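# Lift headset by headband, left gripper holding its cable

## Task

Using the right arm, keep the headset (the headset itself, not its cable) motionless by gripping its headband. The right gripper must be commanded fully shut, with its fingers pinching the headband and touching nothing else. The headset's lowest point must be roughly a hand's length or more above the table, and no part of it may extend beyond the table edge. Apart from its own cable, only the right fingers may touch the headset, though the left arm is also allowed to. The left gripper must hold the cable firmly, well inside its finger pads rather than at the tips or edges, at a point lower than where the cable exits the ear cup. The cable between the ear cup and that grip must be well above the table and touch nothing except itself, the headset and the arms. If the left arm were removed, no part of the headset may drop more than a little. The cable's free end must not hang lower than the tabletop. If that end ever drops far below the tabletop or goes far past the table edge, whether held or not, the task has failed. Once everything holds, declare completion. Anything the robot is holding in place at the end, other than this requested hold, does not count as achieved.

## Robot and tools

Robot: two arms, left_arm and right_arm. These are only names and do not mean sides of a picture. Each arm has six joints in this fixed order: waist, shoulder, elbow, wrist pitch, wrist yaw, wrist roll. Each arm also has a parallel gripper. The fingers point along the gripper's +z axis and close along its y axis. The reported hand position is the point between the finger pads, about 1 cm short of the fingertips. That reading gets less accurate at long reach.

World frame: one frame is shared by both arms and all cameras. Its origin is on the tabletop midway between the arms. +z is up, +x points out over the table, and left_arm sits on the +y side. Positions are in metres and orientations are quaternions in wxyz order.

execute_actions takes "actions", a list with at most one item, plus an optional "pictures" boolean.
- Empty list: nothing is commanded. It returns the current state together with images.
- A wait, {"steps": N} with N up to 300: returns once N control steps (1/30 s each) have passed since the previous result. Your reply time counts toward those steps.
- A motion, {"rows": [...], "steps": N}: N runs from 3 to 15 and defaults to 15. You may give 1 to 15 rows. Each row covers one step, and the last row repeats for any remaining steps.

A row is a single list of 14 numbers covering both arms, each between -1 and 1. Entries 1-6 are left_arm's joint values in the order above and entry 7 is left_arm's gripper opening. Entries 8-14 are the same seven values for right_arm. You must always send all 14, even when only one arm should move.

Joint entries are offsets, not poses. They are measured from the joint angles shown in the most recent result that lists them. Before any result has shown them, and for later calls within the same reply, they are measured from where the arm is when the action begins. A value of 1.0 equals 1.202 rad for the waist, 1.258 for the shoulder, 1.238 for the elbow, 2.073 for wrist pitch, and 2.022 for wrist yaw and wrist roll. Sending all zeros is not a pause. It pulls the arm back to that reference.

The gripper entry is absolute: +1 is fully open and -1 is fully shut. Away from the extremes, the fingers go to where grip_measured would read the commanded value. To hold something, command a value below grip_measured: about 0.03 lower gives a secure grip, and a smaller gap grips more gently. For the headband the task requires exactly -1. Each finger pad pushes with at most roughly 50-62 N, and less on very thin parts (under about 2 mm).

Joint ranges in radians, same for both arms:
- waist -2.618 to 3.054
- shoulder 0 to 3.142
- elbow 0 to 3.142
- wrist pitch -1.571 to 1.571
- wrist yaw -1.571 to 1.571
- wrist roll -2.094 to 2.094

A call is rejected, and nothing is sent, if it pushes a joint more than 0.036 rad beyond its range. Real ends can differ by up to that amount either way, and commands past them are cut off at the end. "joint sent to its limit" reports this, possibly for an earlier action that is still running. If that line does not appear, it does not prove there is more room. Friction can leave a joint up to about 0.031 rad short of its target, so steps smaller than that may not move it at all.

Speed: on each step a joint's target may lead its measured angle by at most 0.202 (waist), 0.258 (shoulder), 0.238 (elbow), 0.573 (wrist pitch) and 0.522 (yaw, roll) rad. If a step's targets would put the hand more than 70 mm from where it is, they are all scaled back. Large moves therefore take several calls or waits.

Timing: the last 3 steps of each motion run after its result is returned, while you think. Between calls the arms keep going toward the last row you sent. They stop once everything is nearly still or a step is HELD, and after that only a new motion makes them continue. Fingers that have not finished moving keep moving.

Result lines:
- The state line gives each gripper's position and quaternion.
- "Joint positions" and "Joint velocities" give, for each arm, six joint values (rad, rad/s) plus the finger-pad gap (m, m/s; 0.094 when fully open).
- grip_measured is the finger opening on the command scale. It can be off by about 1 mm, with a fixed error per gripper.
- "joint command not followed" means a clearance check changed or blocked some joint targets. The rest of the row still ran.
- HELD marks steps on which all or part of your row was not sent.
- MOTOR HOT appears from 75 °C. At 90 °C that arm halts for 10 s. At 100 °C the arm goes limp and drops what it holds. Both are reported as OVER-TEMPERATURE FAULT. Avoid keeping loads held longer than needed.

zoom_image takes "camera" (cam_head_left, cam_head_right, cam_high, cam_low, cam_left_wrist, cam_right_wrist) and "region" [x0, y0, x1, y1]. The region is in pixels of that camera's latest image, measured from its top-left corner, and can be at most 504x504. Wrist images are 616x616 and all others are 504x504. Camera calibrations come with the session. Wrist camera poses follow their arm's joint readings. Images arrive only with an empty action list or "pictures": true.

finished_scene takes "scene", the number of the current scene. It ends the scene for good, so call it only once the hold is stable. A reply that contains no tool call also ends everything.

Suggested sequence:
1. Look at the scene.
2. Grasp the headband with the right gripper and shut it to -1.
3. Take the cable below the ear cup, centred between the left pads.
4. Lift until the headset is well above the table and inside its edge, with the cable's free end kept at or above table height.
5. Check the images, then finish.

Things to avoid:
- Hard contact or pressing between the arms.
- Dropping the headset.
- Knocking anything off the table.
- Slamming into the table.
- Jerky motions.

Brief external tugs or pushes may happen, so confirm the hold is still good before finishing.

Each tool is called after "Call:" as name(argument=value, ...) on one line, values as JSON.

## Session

Call:
execute_actions(actions=[])

Scene clock: 0.00 s of 4200.00 s.
left_arm: end_effector_position=(+0.2541, -0.0189, +0.2715) grip_measured=+1.000 end_effector_quat_wxyz=(+0.413, +0.875, +0.239, -0.080) | right_arm: end_effector_position=(+0.2698, -0.3615, +0.1327) grip_measured=+1.000 end_effector_quat_wxyz=(-0.042, -0.354, +0.934, +0.006)
Joint positions: left_arm=[-0.402  1.566  1.584 -0.951  0.637  1.79   0.094] | right_arm=[ 0.058  1.565  1.326 -1.413  0.026 -0.813  0.094]
Joint velocities: left_arm=[ 0.002  0.012 -0.012  0.037 -0.022 -0.037  0.   ] | right_arm=[-0.002  0.002 -0.012 -0.037 -0.022 -0.007  0.   ]
camera_calibration (this result's frames):
cam_left_wrist: T_world_to_cam=[[-0.448317, 0.582037, -0.678413, 0.304211], [0.758551, 0.649227, 0.055723, -0.152582], [0.472877, -0.489629, -0.732564, 0.157834], [0, 0, 0, 1]] pos_world=[0.177489, -0.000721788, 0.330507]
cam_right_wrist: T_world_to_cam=[[0.467642, -0.883533, -0.0260775, -0.440549], [-0.733647, -0.404426, 0.546078, 0.0174016], [-0.493025, -0.236237, -0.837328, 0.250447], [0, 0, 0, 1]] pos_world=[0.342262, -0.323037, 0.188715]

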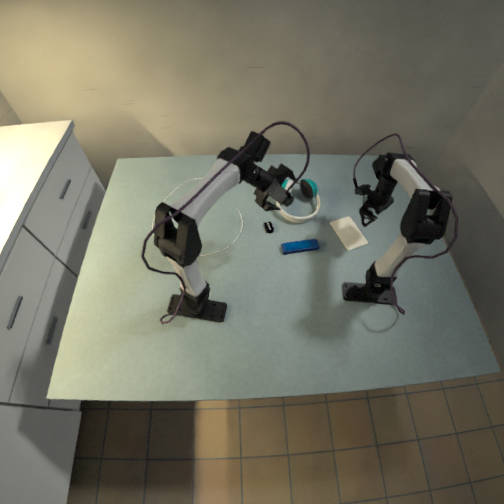

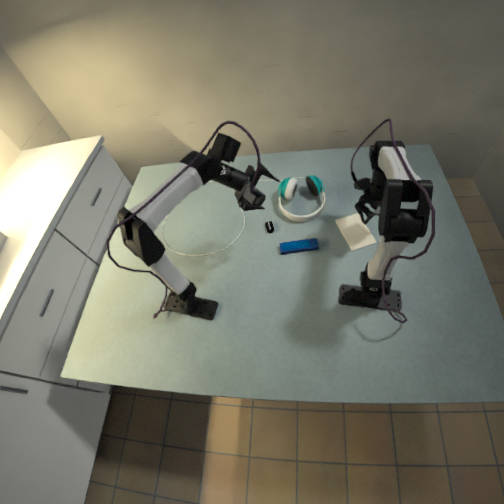

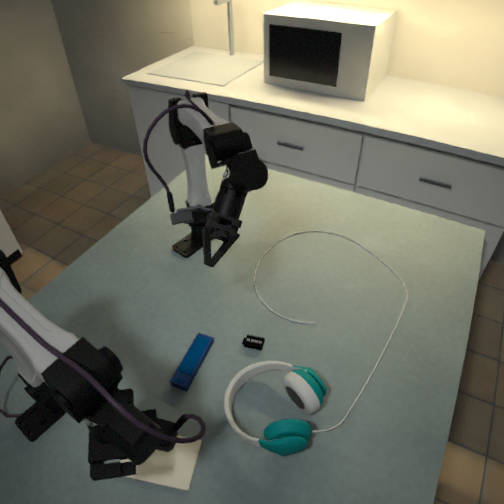

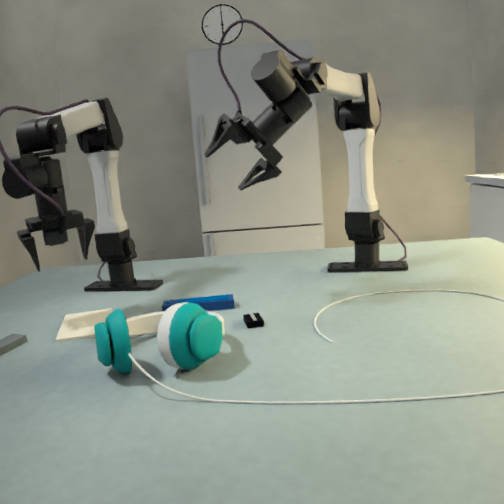

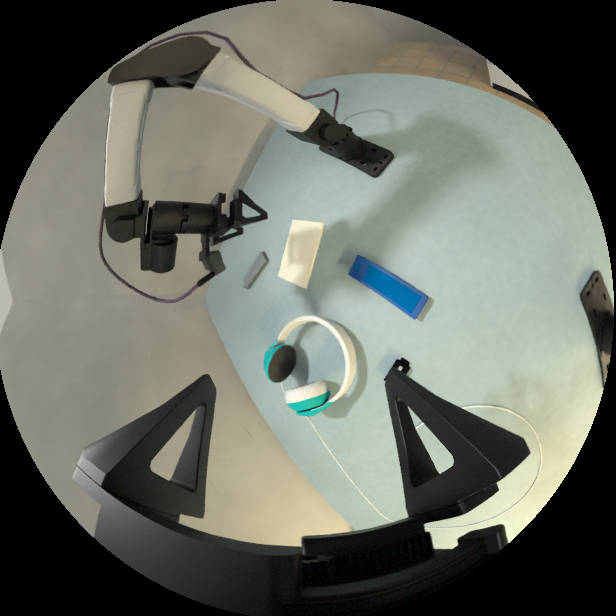

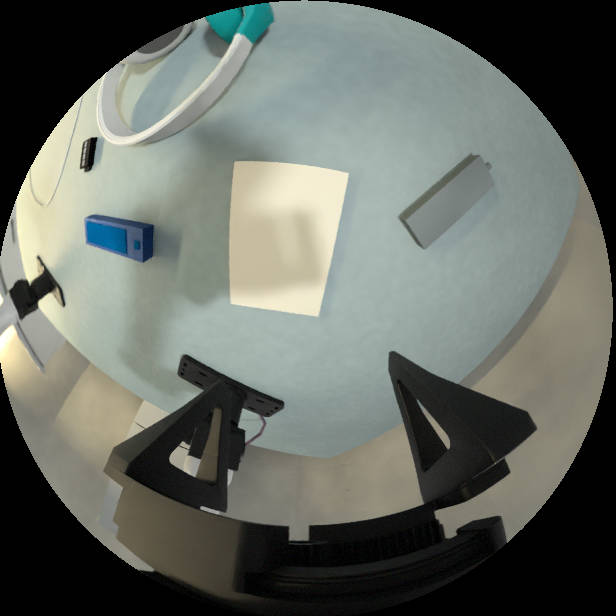

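Call:
zoom_image(camera="cam_high", region=[200, 340, 360, 480])

Call:
zoom_image(camera="cam_head_right", region=[250, 160, 350, 240])

Call:
zoom_image(camera="cam_low", region=[50, 280, 270, 420])

Region (200, 340, 360, 480) of cam_high's 504x504 image, scaled by 3.150, with more detail than that image has; it fills the top 441 rows of this view, and the rest is white.

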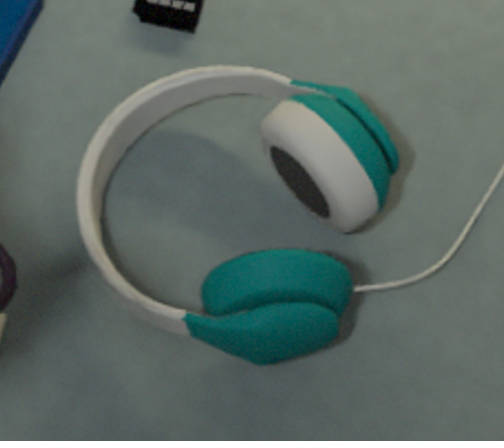

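Region (250, 160, 350, 240) of cam_head_right's 504x504 image, scaled by 5.040, with more detail than that image has; it fills the top 403 rows of this view, and the rest is white.

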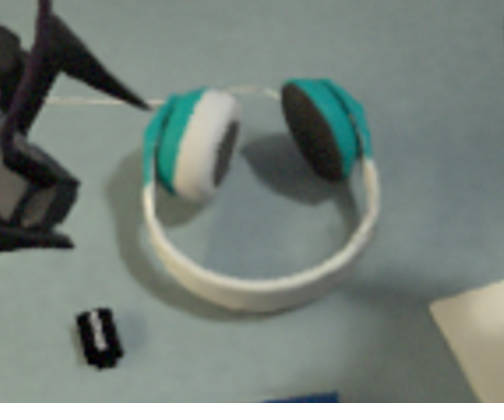

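Region (50, 280, 270, 420) of cam_low's 504x504 image, scaled by 2.291, with more detail than that image has; it fills the top 321 rows of this view, and the rest is white.

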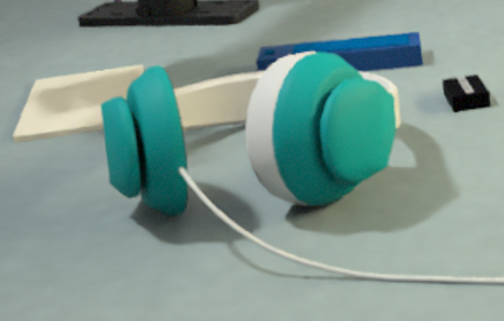

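Call:
zoom_image(camera="cam_left_wrist", region=[250, 300, 420, 430])

Call:
zoom_image(camera="cam_head_left", region=[250, 160, 350, 240])

Region (250, 300, 420, 430) of cam_left_wrist's 616x616 image, scaled by 2.965, with more detail than that image has; it fills the top 385 rows of this view, and the rest is white.

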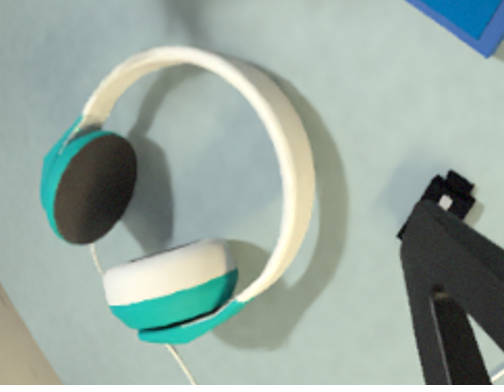

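Region (250, 160, 350, 240) of cam_head_left's 504x504 image, scaled by 5.040, with more detail than that image has; it fills the top 403 rows of this view, and the rest is white.

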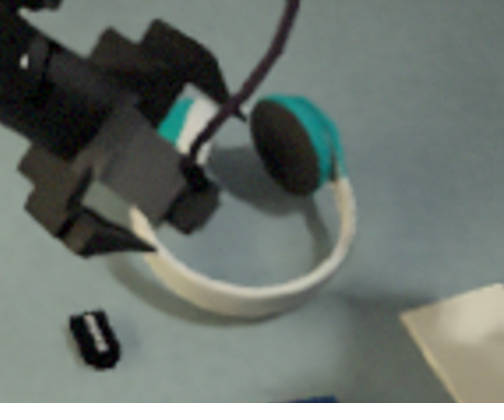

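Call:
zoom_image(camera="cam_right_wrist", region=[60, 0, 300, 190])

Region (60, 0, 300, 190) of cam_right_wrist's 616x616 image, scaled by 2.100, with more detail than that image has; it fills the top 399 rows of this view, and the rest is white.

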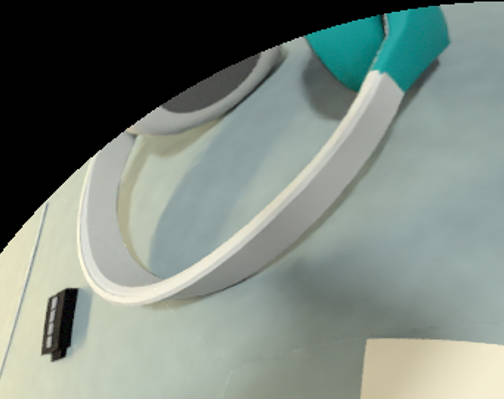

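Call:
execute_actions(actions=[{"rows":[[0.02,-0.005,-0.01,0.01,-0.01,-0.03,1,0.02,0.005,0.004,0.005,0,-0.003,0.9],[0.05,-0.015,-0.03,0.03,-0.02,-0.07,1,0.05,0.015,0.01,0.012,0.003,-0.007,0.85],[0.09,-0.03,-0.06,0.06,-0.04,-0.13,1,0.09,0.03,0.02,0.022,0.005,-0.014,0.8],[0.13,-0.045,-0.10,0.10,-0.06,-0.2,1,0.14,0.05,0.033,0.036,0.008,-0.022,0.75],[0.17,-0.06,-0.14,0.14,-0.09,-0.27,1,0.19,0.07,0.047,0.052,0.011,-0.03,0.7],[0.21,-0.08,-0.18,0.19,-0.12,-0.34,1,0.25,0.09,0.062,0.068,0.015,-0.04,0.65],[0.25,-0.10,-0.23,0.24,-0.15,-0.41,1,0.31,0.11,0.077,0.085,0.019,-0.05,0.6],[0.29,-0.12,-0.28,0.29,-0.18,-0.48,1,0.37,0.13,0.092,0.10,0.023,-0.06,0.55],[0.32,-0.14,-0.33,0.34,-0.21,-0.55,1,0.42,0.15,0.106,0.116,0.026,-0.068,0.5],[0.35,-0.16,-0.38,0.39,-0.24,-0.62,1,0.47,0.17,0.118,0.13,0.029,-0.076,0.5],[0.37,-0.175,-0.43,0.44,-0.26,-0.69,1,0.52,0.185,0.13,0.143,0.032,-0.083,0.5],[0.39,-0.19,-0.47,0.48,-0.28,-0.75,1,0.555,0.2,0.14,0.154,0.034,-0.089,0.5],[0.405,-0.2,-0.51,0.52,-0.30,-0.81,1,0.58,0.21,0.147,0.162,0.036,-0.093,0.5],[0.415,-0.21,-0.54,0.54,-0.31,-0.85,1,0.6,0.22,0.152,0.167,0.037,-0.096,0.5],[0.418,-0.211,-0.553,0.555,-0.315,-0.885,1,0.61,0.224,0.156,0.168,0.04,-0.1,0.5]],"steps":15}])

Call:
execute_actions(actions=[{"steps":25}], pictures=true)

Scene clock: 6.63 s of 4200.00 s.
left_arm: end_effector_position=(+0.3981, +0.1665, +0.2370) grip_measured=+1.000 end_effector_quat_wxyz=(+0.484, +0.508, +0.710, +0.060) | right_arm: end_effector_position=(+0.3254, -0.1995, +0.1114) grip_measured=+0.502 end_effector_quat_wxyz=(-0.016, +0.632, -0.773, +0.040)
Joint positions: left_arm=[ 0.026  1.374  1.114 -0.317  0.275  0.919  0.094] | right_arm=[ 0.601  1.759  1.454 -1.216  0.071 -0.918  0.071]
Joint velocities: left_arm=[ 0.926 -0.613 -1.722  2.381 -1.414 -2.777  0.   ] | right_arm=[ 1.678  0.681  0.442  0.901  0.139 -0.418 -0.001]
Steps of this call (steps 1 to 130: nothing new was sent; then 1.90 s passed at rest; steps 131 to 142: the first 12 steps of this action). Readings (joint positions):
131: left_arm=[-0.400 1.566 1.584 -0.949 0.636 1.781] | right_arm=[0.059 1.565 1.326 -1.413 0.026 -0.813]
132: left_arm=[-0.392 1.564 1.580 -0.940 0.634 1.759] | right_arm=[0.066 1.565 1.326 -1.413 0.029 -0.813]
134: left_arm=[-0.343 1.544 1.540 -0.883 0.612 1.659] | right_arm=[0.118 1.573 1.330 -1.407 0.038 -0.821]
138: left_arm=[-0.148 1.467 1.363 -0.656 0.479 1.313] | right_arm=[0.351 1.657 1.392 -1.332 0.055 -0.863]
142: the state above

Scene clock: 7.47 s of 4200.00 s.
left_arm: end_effector_position=(+0.4309, +0.2405, +0.2821) grip_measured=+1.000 end_effector_quat_wxyz=(+0.634, +0.045, +0.772, -0.031) | right_arm: end_effector_position=(+0.3295, -0.1188, +0.1013) grip_measured=+0.501 end_effector_quat_wxyz=(-0.065, +0.733, -0.674, +0.062)
Joint positions: left_arm=[0.102 1.308 0.914 0.198 0.009 0.01  0.094] | right_arm=[ 0.803  1.834  1.495 -1.081  0.1   -1.007  0.071]
Joint velocities: left_arm=[-0.002 -0.012  0.012 -0.022  0.095 -0.037  0.   ] | right_arm=[ 0.017  0.002 -0.017 -0.007  0.022  0.081  0.001]
Kept back: nothing.
Steps of this call (steps 1 to 3: the last 3 steps of your previous action; steps 4 to 25: the robot went on to your last target). Readings (joint positions):
1: left_arm=[0.054 1.355 1.057 -0.233 0.226 0.819] | right_arm=[0.660 1.782 1.468 -1.188 0.075 -0.933]
2: left_arm=[0.076 1.339 1.006 -0.156 0.181 0.719] | right_arm=[0.712 1.801 1.480 -1.160 0.077 -0.946]
4: left_arm=[0.099 1.321 0.937 -0.041 0.113 0.519] | right_arm=[0.785 1.827 1.494 -1.118 0.077 -0.969]
8: left_arm=[0.102 1.318 0.914 0.091 0.048 0.216] | right_arm=[0.807 1.834 1.495 -1.091 0.084 -0.993]
25: the state above
camera_calibration (this result's frames):
cam_left_wrist: T_world_to_cam=[[-0.147095, -0.988138, -0.0441095, 0.308619], [-0.636043, 0.128645, -0.760855, 0.500773], [0.757504, -0.083862, -0.647422, -0.0351864], [0, 0, 0, 1]] pos_world=[0.390563, 0.237585, 0.371848]
cam_right_wrist: T_world_to_cam=[[0.973136, -0.153742, 0.171378, -0.354686], [-0.214571, -0.875476, 0.433014, -0.0390591], [0.0834652, -0.458155, -0.884945, 0.0993888], [0, 0, 0, 1]] pos_world=[0.328481, -0.0431899, 0.165652]

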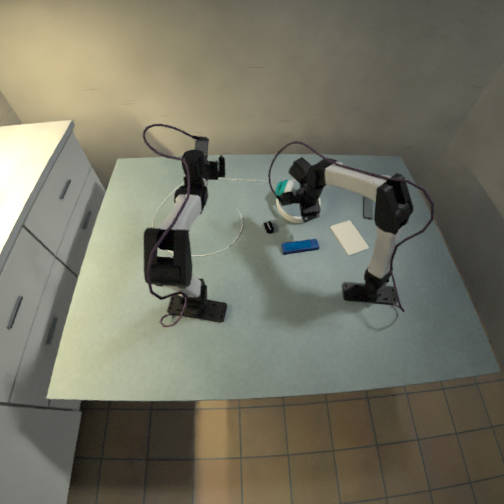

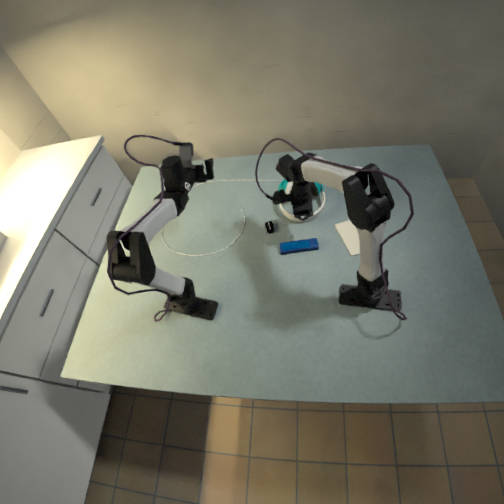

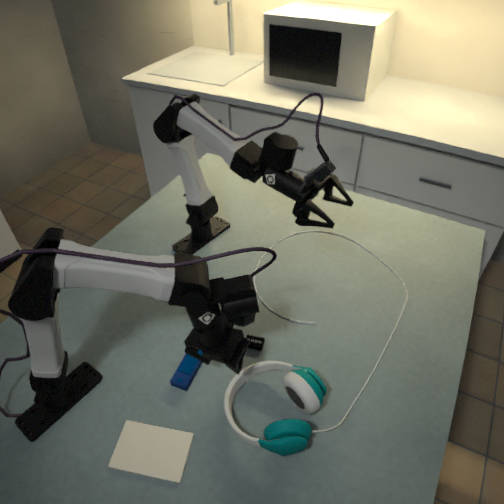

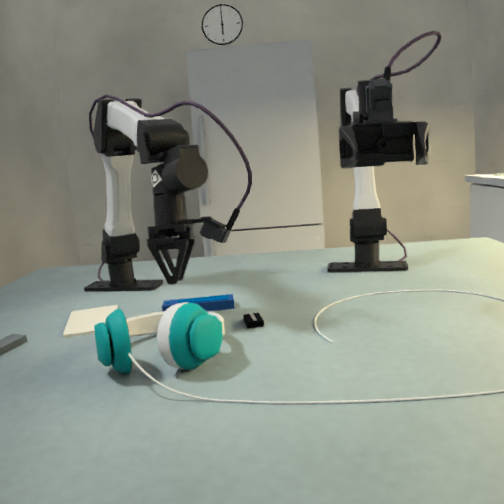

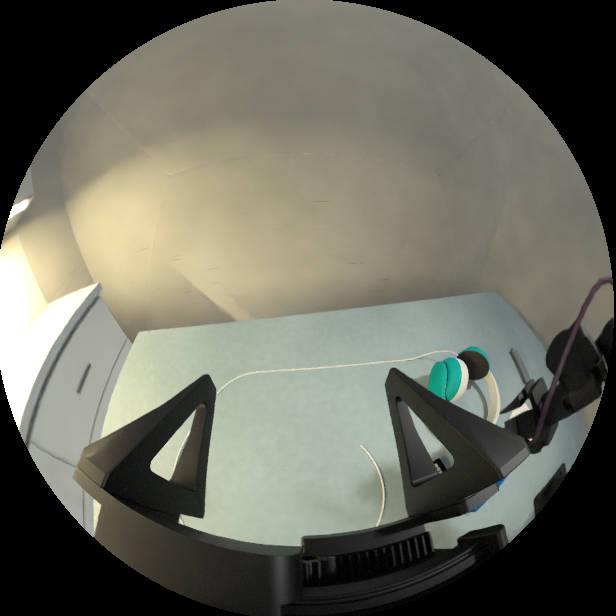

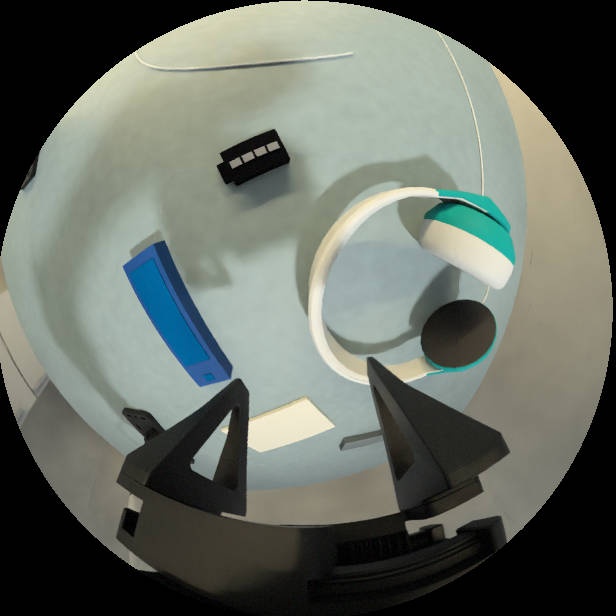

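Call:
zoom_image(camera="cam_right_wrist", region=[270, 170, 530, 400])

Region (270, 170, 530, 400) of cam_right_wrist's 616x616 image, scaled by 1.938, with more detail than that image has; it fills the top 446 rows of this view, and the rest is white.

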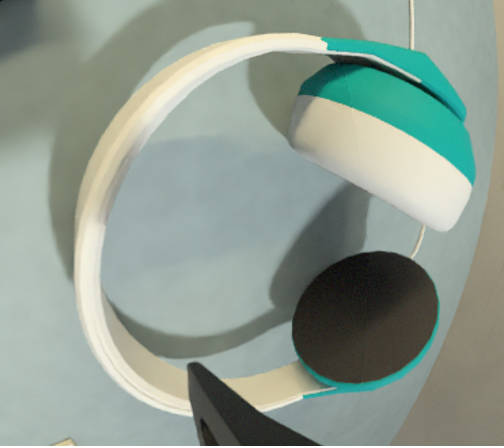

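Call:
execute_actions(actions=[{"rows":[[0,-0.005,0,0,0,0,1,-0.01,0.005,-0.005,0.008,0,-0.005,0.5],[0,-0.005,0,0,0,0,1,-0.02,0.012,-0.014,0.018,0,-0.01,0.5],[0,-0.005,0,0,0,0,1,-0.03,0.02,-0.025,0.03,0,-0.015,0.5],[0,-0.005,0,0,0,0,1,-0.04,0.03,-0.038,0.045,0,-0.02,0.5],[0,-0.005,0,0,0,0,1,-0.045,0.04,-0.052,0.06,0,-0.025,0.5],[0,-0.005,0,0,0,0,1,-0.045,0.05,-0.066,0.076,0,-0.025,0.5],[0,-0.005,0,0,0,0,1,-0.045,0.06,-0.08,0.092,0,-0.025,0.5],[0,-0.005,0,0,0,0,1,-0.045,0.07,-0.093,0.107,0,-0.025,0.5],[0,-0.005,0,0,0,0,1,-0.045,0.079,-0.104,0.12,0,-0.025,0.5],[0,-0.005,0,0,0,0,1,-0.045,0.086,-0.113,0.13,0,-0.025,0.5],[0,-0.005,0,0,0,0,1,-0.045,0.091,-0.119,0.138,0,-0.025,0.5],[0,-0.005,0,0,0,0,1,-0.045,0.095,-0.123,0.143,0,-0.025,0.5]],"steps":15}])

Call:
execute_actions(actions=[{"steps":8}], pictures=true)

Scene clock: 9.80 s of 4200.00 s.
left_arm: end_effector_position=(+0.4309, +0.2407, +0.2824) grip_measured=+1.000 end_effector_quat_wxyz=(+0.634, +0.043, +0.771, -0.032) | right_arm: end_effector_position=(+0.3494, -0.1270, +0.0449) grip_measured=+0.501 end_effector_quat_wxyz=(-0.063, +0.729, -0.678, +0.065)
Joint positions: left_arm=[0.102 1.308 0.914 0.199 0.008 0.006 0.094] | right_arm=[ 0.754  1.921  1.382 -0.88   0.1   -1.044  0.071]
Joint velocities: left_arm=[-0.007 -0.002 -0.012 -0.022  0.037  0.007  0.   ] | right_arm=[-0.012  0.422 -0.364  0.447 -0.037 -0.037 -0.001]
Steps of this call (steps 1 to 30: the robot went on to your last target; steps 31 to 58: nothing new was sent; steps 59 to 70: the first 12 steps of this action). Readings (joint positions):
59: left_arm=[0.102 1.308 0.914 0.199 0.008 0.006] | right_arm=[0.803 1.834 1.495 -1.081 0.100 -1.008]
60: left_arm=[0.102 1.308 0.914 0.199 0.008 0.006] | right_arm=[0.801 1.834 1.495 -1.079 0.100 -1.010]
62: left_arm=[0.102 1.308 0.914 0.199 0.008 0.006] | right_arm=[0.792 1.835 1.492 -1.061 0.100 -1.018]
66: left_arm=[0.102 1.308 0.914 0.199 0.008 0.006] | right_arm=[0.759 1.859 1.444 -0.970 0.100 -1.036]
70: the state above

Scene clock: 10.07 s of 4200.00 s.
left_arm: end_effector_position=(+0.4309, +0.2407, +0.2824) grip_measured=+1.000 end_effector_quat_wxyz=(+0.634, +0.043, +0.771, -0.032) | right_arm: end_effector_position=(+0.3545, -0.1235, +0.0311) grip_measured=+0.501 end_effector_quat_wxyz=(-0.070, +0.730, -0.676, +0.067)
Joint positions: left_arm=[0.102 1.308 0.914 0.199 0.008 0.006 0.094] | right_arm=[ 0.754  1.948  1.36  -0.817  0.1   -1.049  0.071]
Joint velocities: left_arm=[-0.012  0.002  0.007  0.051 -0.051 -0.095  0.   ] | right_arm=[ 0.007  0.017 -0.007  0.081  0.037  0.007 -0.001]
Kept back: nothing.
Steps of this call (steps 1 to 3: the last 3 steps of your previous action; steps 4 to 8: the robot went on to your last target). Readings (joint positions):
1: left_arm=[0.102 1.308 0.914 0.199 0.008 0.006] | right_arm=[0.754 1.934 1.371 -0.866 0.100 -1.045]
2: left_arm=[0.102 1.308 0.914 0.199 0.008 0.006] | right_arm=[0.754 1.943 1.365 -0.856 0.100 -1.046]
4: left_arm=[0.102 1.308 0.914 0.199 0.008 0.006] | right_arm=[0.754 1.948 1.360 -0.842 0.100 -1.048]
8: the state above
camera_calibration (this result's frames):
cam_left_wrist: T_world_to_cam=[[-0.145449, -0.988564, -0.0398292, 0.306949], [-0.635737, 0.124232, -0.761843, 0.502219], [0.758079, -0.0854887, -0.646536, -0.0351553], [0, 0, 0, 1]] pos_world=[0.390575, 0.238042, 0.372109]
cam_right_wrist: T_world_to_cam=[[0.969842, -0.160558, 0.183379, -0.367737], [-0.225945, -0.874407, 0.429373, -0.00312672], [0.0914089, -0.457858, -0.884314, 0.0302297], [0, 0, 0, 1]] pos_world=[0.353177, -0.0479363, 0.0955104]

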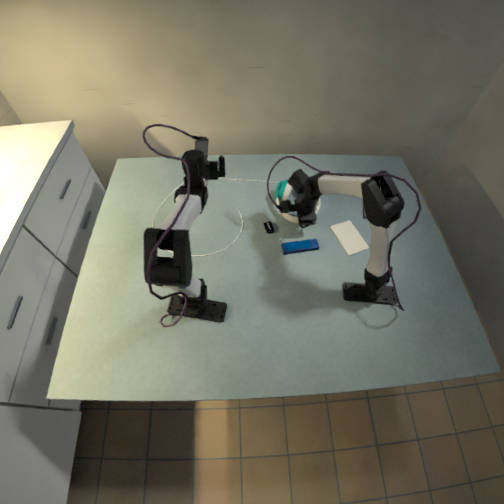

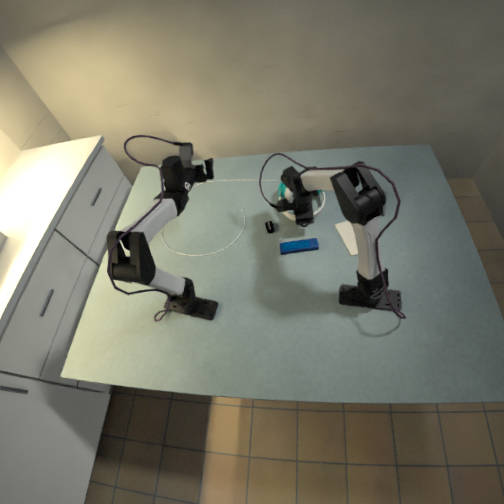

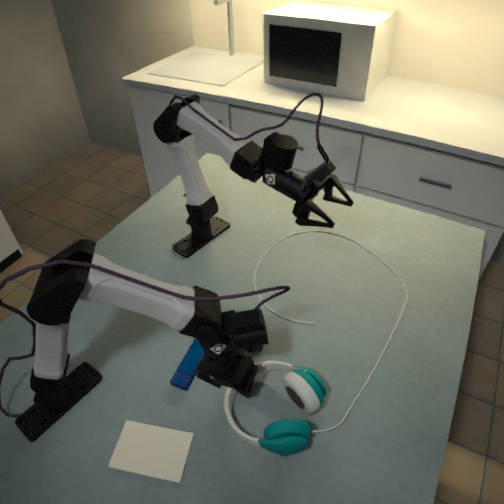

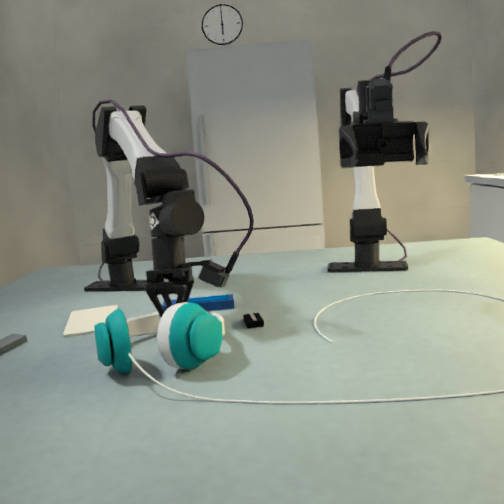

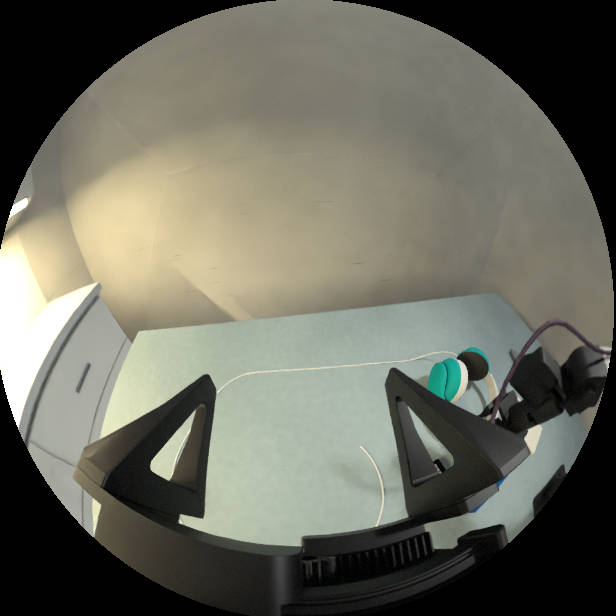

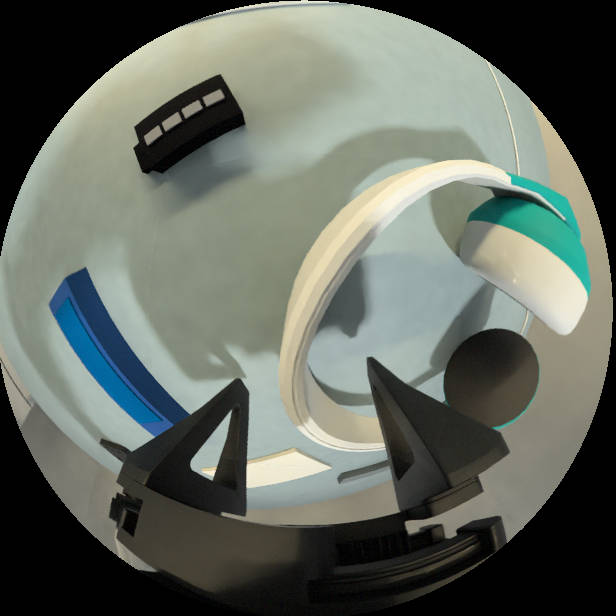

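Call:
zoom_image(camera="cam_low", region=[90, 250, 250, 390])

Call:
zoom_image(camera="cam_high", region=[170, 310, 330, 460])

Region (90, 250, 250, 390) of cam_low's 504x504 image, scaled by 3.150, with more detail than that image has; it fills the top 441 rows of this view, and the rest is white.

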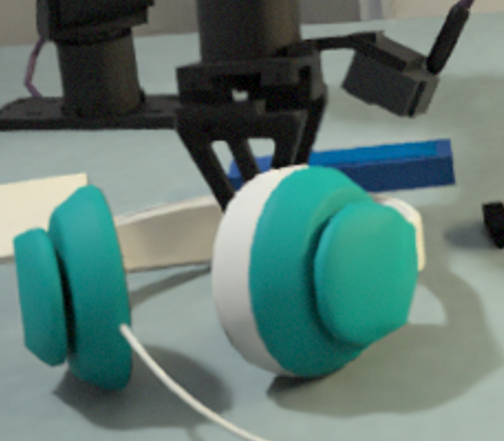

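Region (170, 310, 330, 460) of cam_high's 504x504 image, scaled by 3.150, with more detail than that image has; it fills the top 472 rows of this view, and the rest is white.

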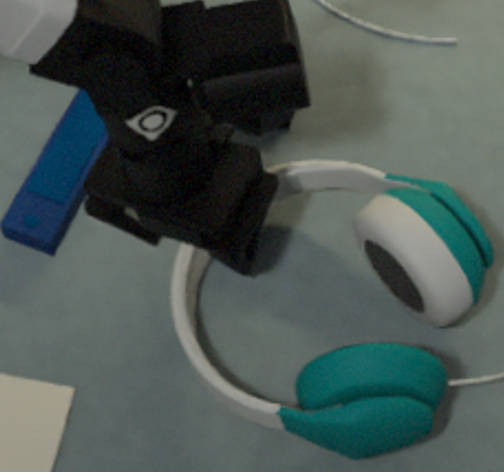

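Call:
zoom_image(camera="cam_right_wrist", region=[200, 260, 440, 480])

Region (200, 260, 440, 480) of cam_right_wrist's 616x616 image, scaled by 2.100, with more detail than that image has; it fills the top 462 rows of this view, and the rest is white.

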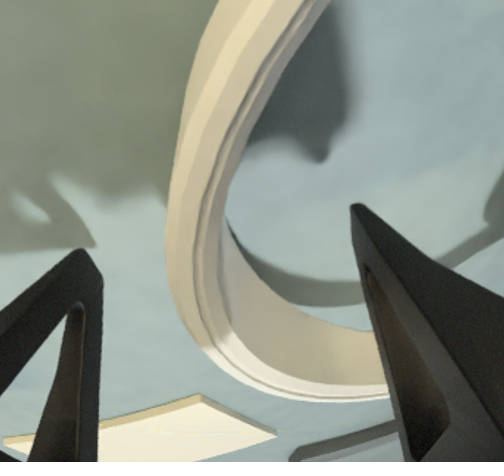

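Call:
execute_actions(actions=[{"rows":[[0,-0.005,0,0,0,0,1,0,0.008,0,0,0,0,0.3],[0,-0.005,0,0,0,0,1,0,0.014,0,0,0,0,0.1],[0,-0.005,0,0,0,0,1,0,0.018,0,0,0,0,-0.1],[0,-0.005,0,0,0,0,1,0,0.02,0,0,0,0,-0.3],[0,-0.005,0,0,0,0,1,0,0.02,0,0,0,0,-0.45]],"steps":12}], pictures=true)

Scene clock: 11.37 s of 4200.00 s.
left_arm: end_effector_position=(+0.4309, +0.2407, +0.2824) grip_measured=+1.000 end_effector_quat_wxyz=(+0.634, +0.043, +0.771, -0.032) | right_arm: end_effector_position=(+0.3576, -0.1214, +0.0318) grip_measured=-0.448 end_effector_quat_wxyz=(-0.077, +0.730, -0.676, +0.068)
Joint positions: left_arm=[0.102 1.308 0.914 0.199 0.008 0.006 0.094] | right_arm=[ 0.754  1.948  1.36  -0.801  0.1   -1.05   0.026]
Joint velocities: left_arm=[-0.012  0.022  0.002  0.051 -0.051  0.022  0.   ] | right_arm=[-0.012 -0.017 -0.002 -0.037 -0.022 -0.022 -0.   ]
Steps of this call (steps 1 to 30: the robot went on to your last target; steps 31 to 39: the first 9 steps of this action). Readings (joint positions):
31: left_arm=[0.102 1.308 0.914 0.199 0.008 0.006] | right_arm=[0.754 1.948 1.360 -0.801 0.100 -1.050]
32: left_arm=[0.102 1.308 0.914 0.199 0.008 0.006] | right_arm=[0.754 1.948 1.360 -0.801 0.100 -1.050]
34: left_arm=[0.102 1.308 0.914 0.199 0.008 0.006] | right_arm=[0.754 1.948 1.360 -0.801 0.100 -1.050]
38: left_arm=[0.102 1.308 0.914 0.199 0.008 0.006] | right_arm=[0.754 1.948 1.360 -0.801 0.100 -1.050]
39: the state above
camera_calibration (this result's frames):
cam_left_wrist: T_world_to_cam=[[-0.145449, -0.988564, -0.0398292, 0.306949], [-0.635737, 0.124232, -0.761843, 0.502219], [0.758079, -0.0854887, -0.646536, -0.0351553], [0, 0, 0, 1]] pos_world=[0.390575, 0.238042, 0.372109]
cam_right_wrist: T_world_to_cam=[[0.967534, -0.161492, 0.194419, -0.370157], [-0.230742, -0.878299, 0.418746, 0.000753827], [0.103134, -0.450012, -0.887047, 0.0283636], [0, 0, 0, 1]] pos_world=[0.355388, -0.0463512, 0.0968098]

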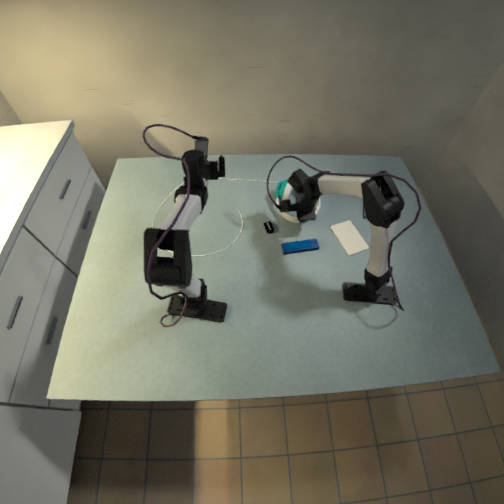

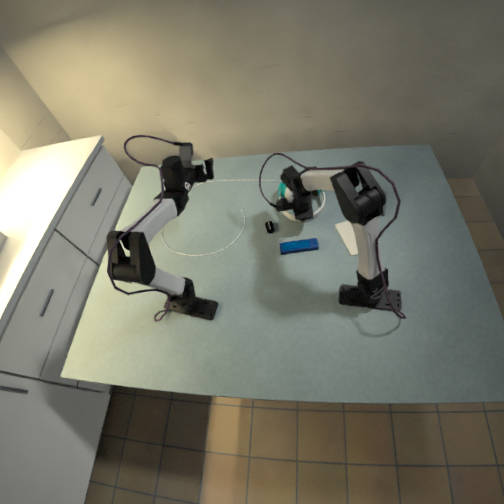

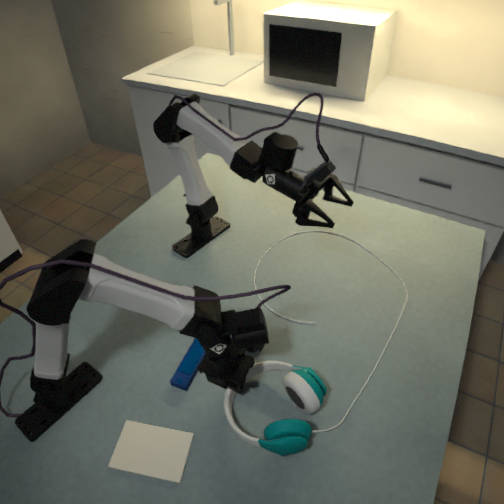

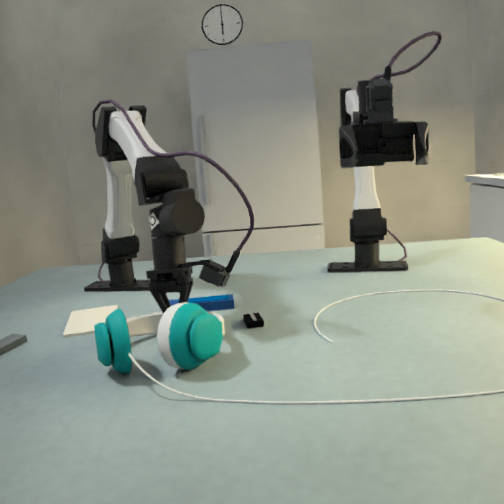

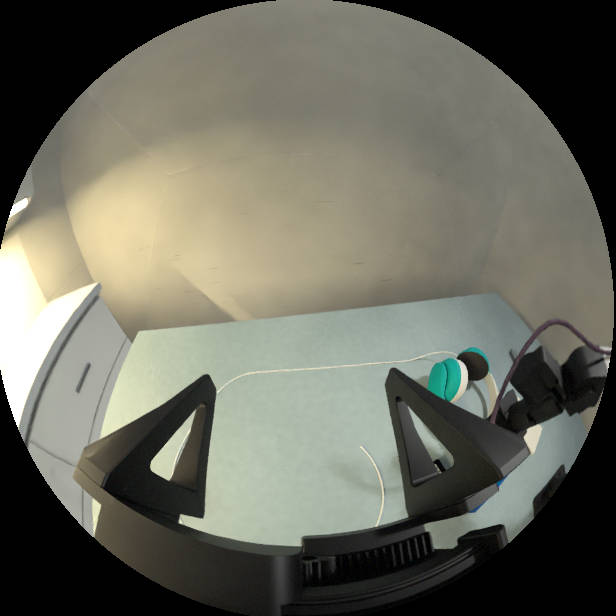

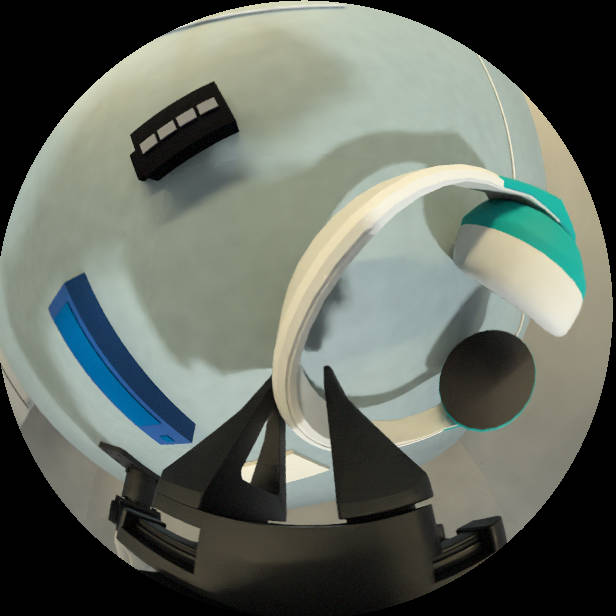

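Call:
zoom_image(camera="cam_right_wrist", region=[220, 330, 400, 500])

Region (220, 330, 400, 500) of cam_right_wrist's 616x616 image, scaled by 2.800, with more detail than that image has.

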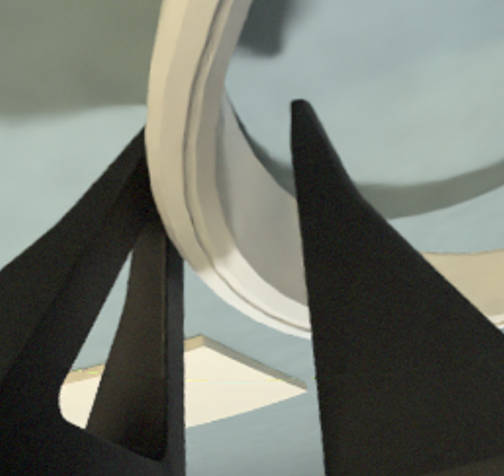

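Call:
execute_actions(actions=[{"rows":[[0,-0.005,0,0,0,0,1,0,0,0,0,0,0,-0.6],[0,-0.005,0,0,0,0,1,0,0,0,0,0,0,-0.75],[0,-0.005,0,0,0,0,1,0,0,0,0,0,0,-0.9],[0,-0.005,0,0,0,0,1,0,0,0,0,0,0,-1]],"steps":15}], pictures=true)

Scene clock: 12.03 s of 4200.00 s.
left_arm: end_effector_position=(+0.4309, +0.2407, +0.2824) grip_measured=+1.000 end_effector_quat_wxyz=(+0.634, +0.043, +0.771, -0.032) | right_arm: end_effector_position=(+0.3550, -0.1212, +0.0312) grip_measured=-0.795 end_effector_quat_wxyz=(-0.074, +0.731, -0.676, +0.063)
Joint positions: left_arm=[0.102 1.308 0.914 0.199 0.008 0.006 0.094] | right_arm=[ 0.754  1.948  1.36  -0.809  0.09  -1.05   0.01 ]
Joint velocities: left_arm=[-0.012 -0.007 -0.007 -0.037 -0.037  0.051  0.   ] | right_arm=[-0.022  0.027  0.002 -0.007  0.007 -0.022 -0.001]
Steps of this call (steps 1 to 3: the last 3 steps of your previous action; steps 4 to 8: the robot went on to your last target; steps 9 to 20: the first 12 steps of this action). Readings (joint positions):
9: left_arm=[0.102 1.308 0.914 0.199 0.008 0.006] | right_arm=[0.754 1.948 1.360 -0.801 0.100 -1.050]
10: left_arm=[0.102 1.308 0.914 0.199 0.008 0.006] | right_arm=[0.754 1.948 1.360 -0.802 0.098 -1.050]
12: left_arm=[0.102 1.308 0.914 0.199 0.008 0.006] | right_arm=[0.753 1.948 1.360 -0.806 0.097 -1.051]
16: left_arm=[0.102 1.308 0.914 0.199 0.008 0.006] | right_arm=[0.754 1.948 1.360 -0.809 0.091 -1.050]
20: the state above
camera_calibration (this result's frames):
cam_left_wrist: T_world_to_cam=[[-0.145449, -0.988564, -0.0398292, 0.306949], [-0.635737, 0.124232, -0.761843, 0.502219], [0.758079, -0.0854887, -0.646536, -0.0351553], [0, 0, 0, 1]] pos_world=[0.390575, 0.238042, 0.372109]
cam_right_wrist: T_world_to_cam=[[0.970168, -0.160038, 0.182102, -0.367911], [-0.223809, -0.879957, 0.419029, -0.00211908], [0.0931816, -0.447285, -0.889524, 0.032203], [0, 0, 0, 1]] pos_world=[0.353461, -0.0463405, 0.0965307]

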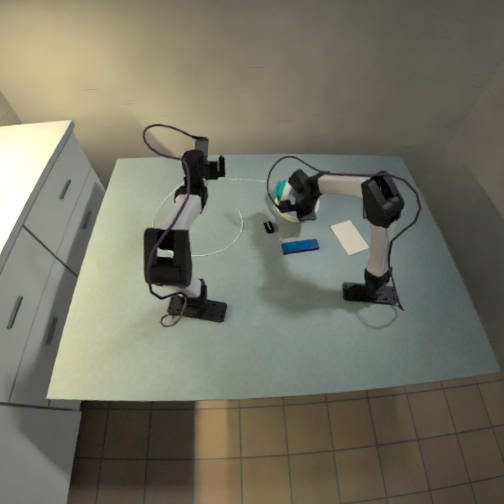

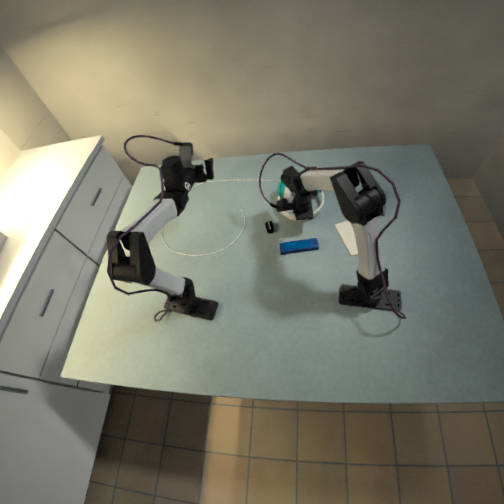

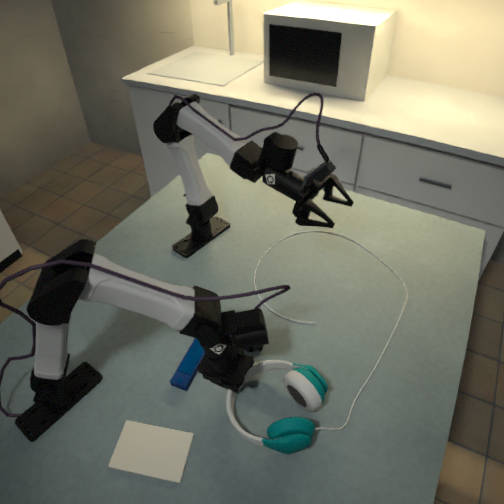

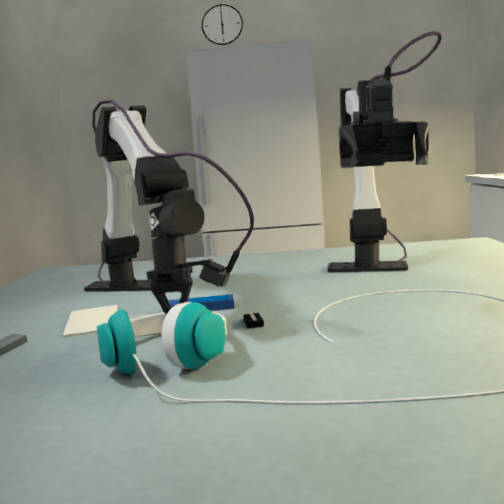

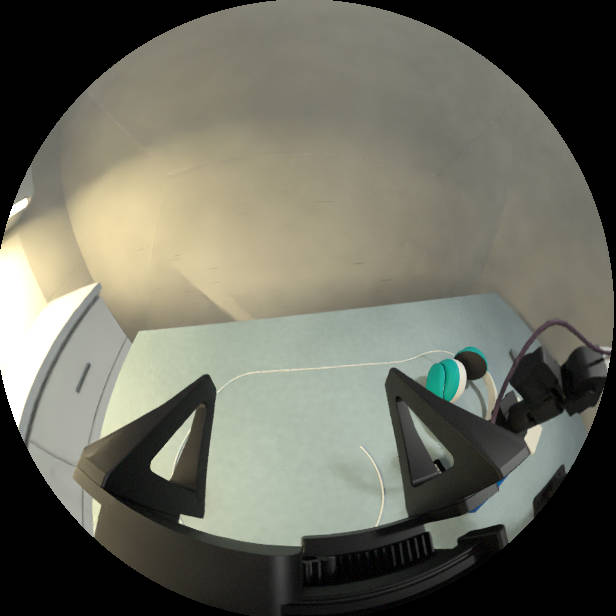

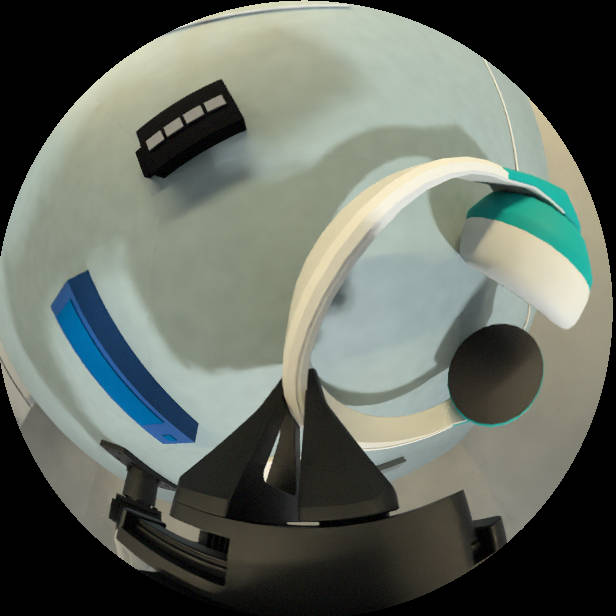

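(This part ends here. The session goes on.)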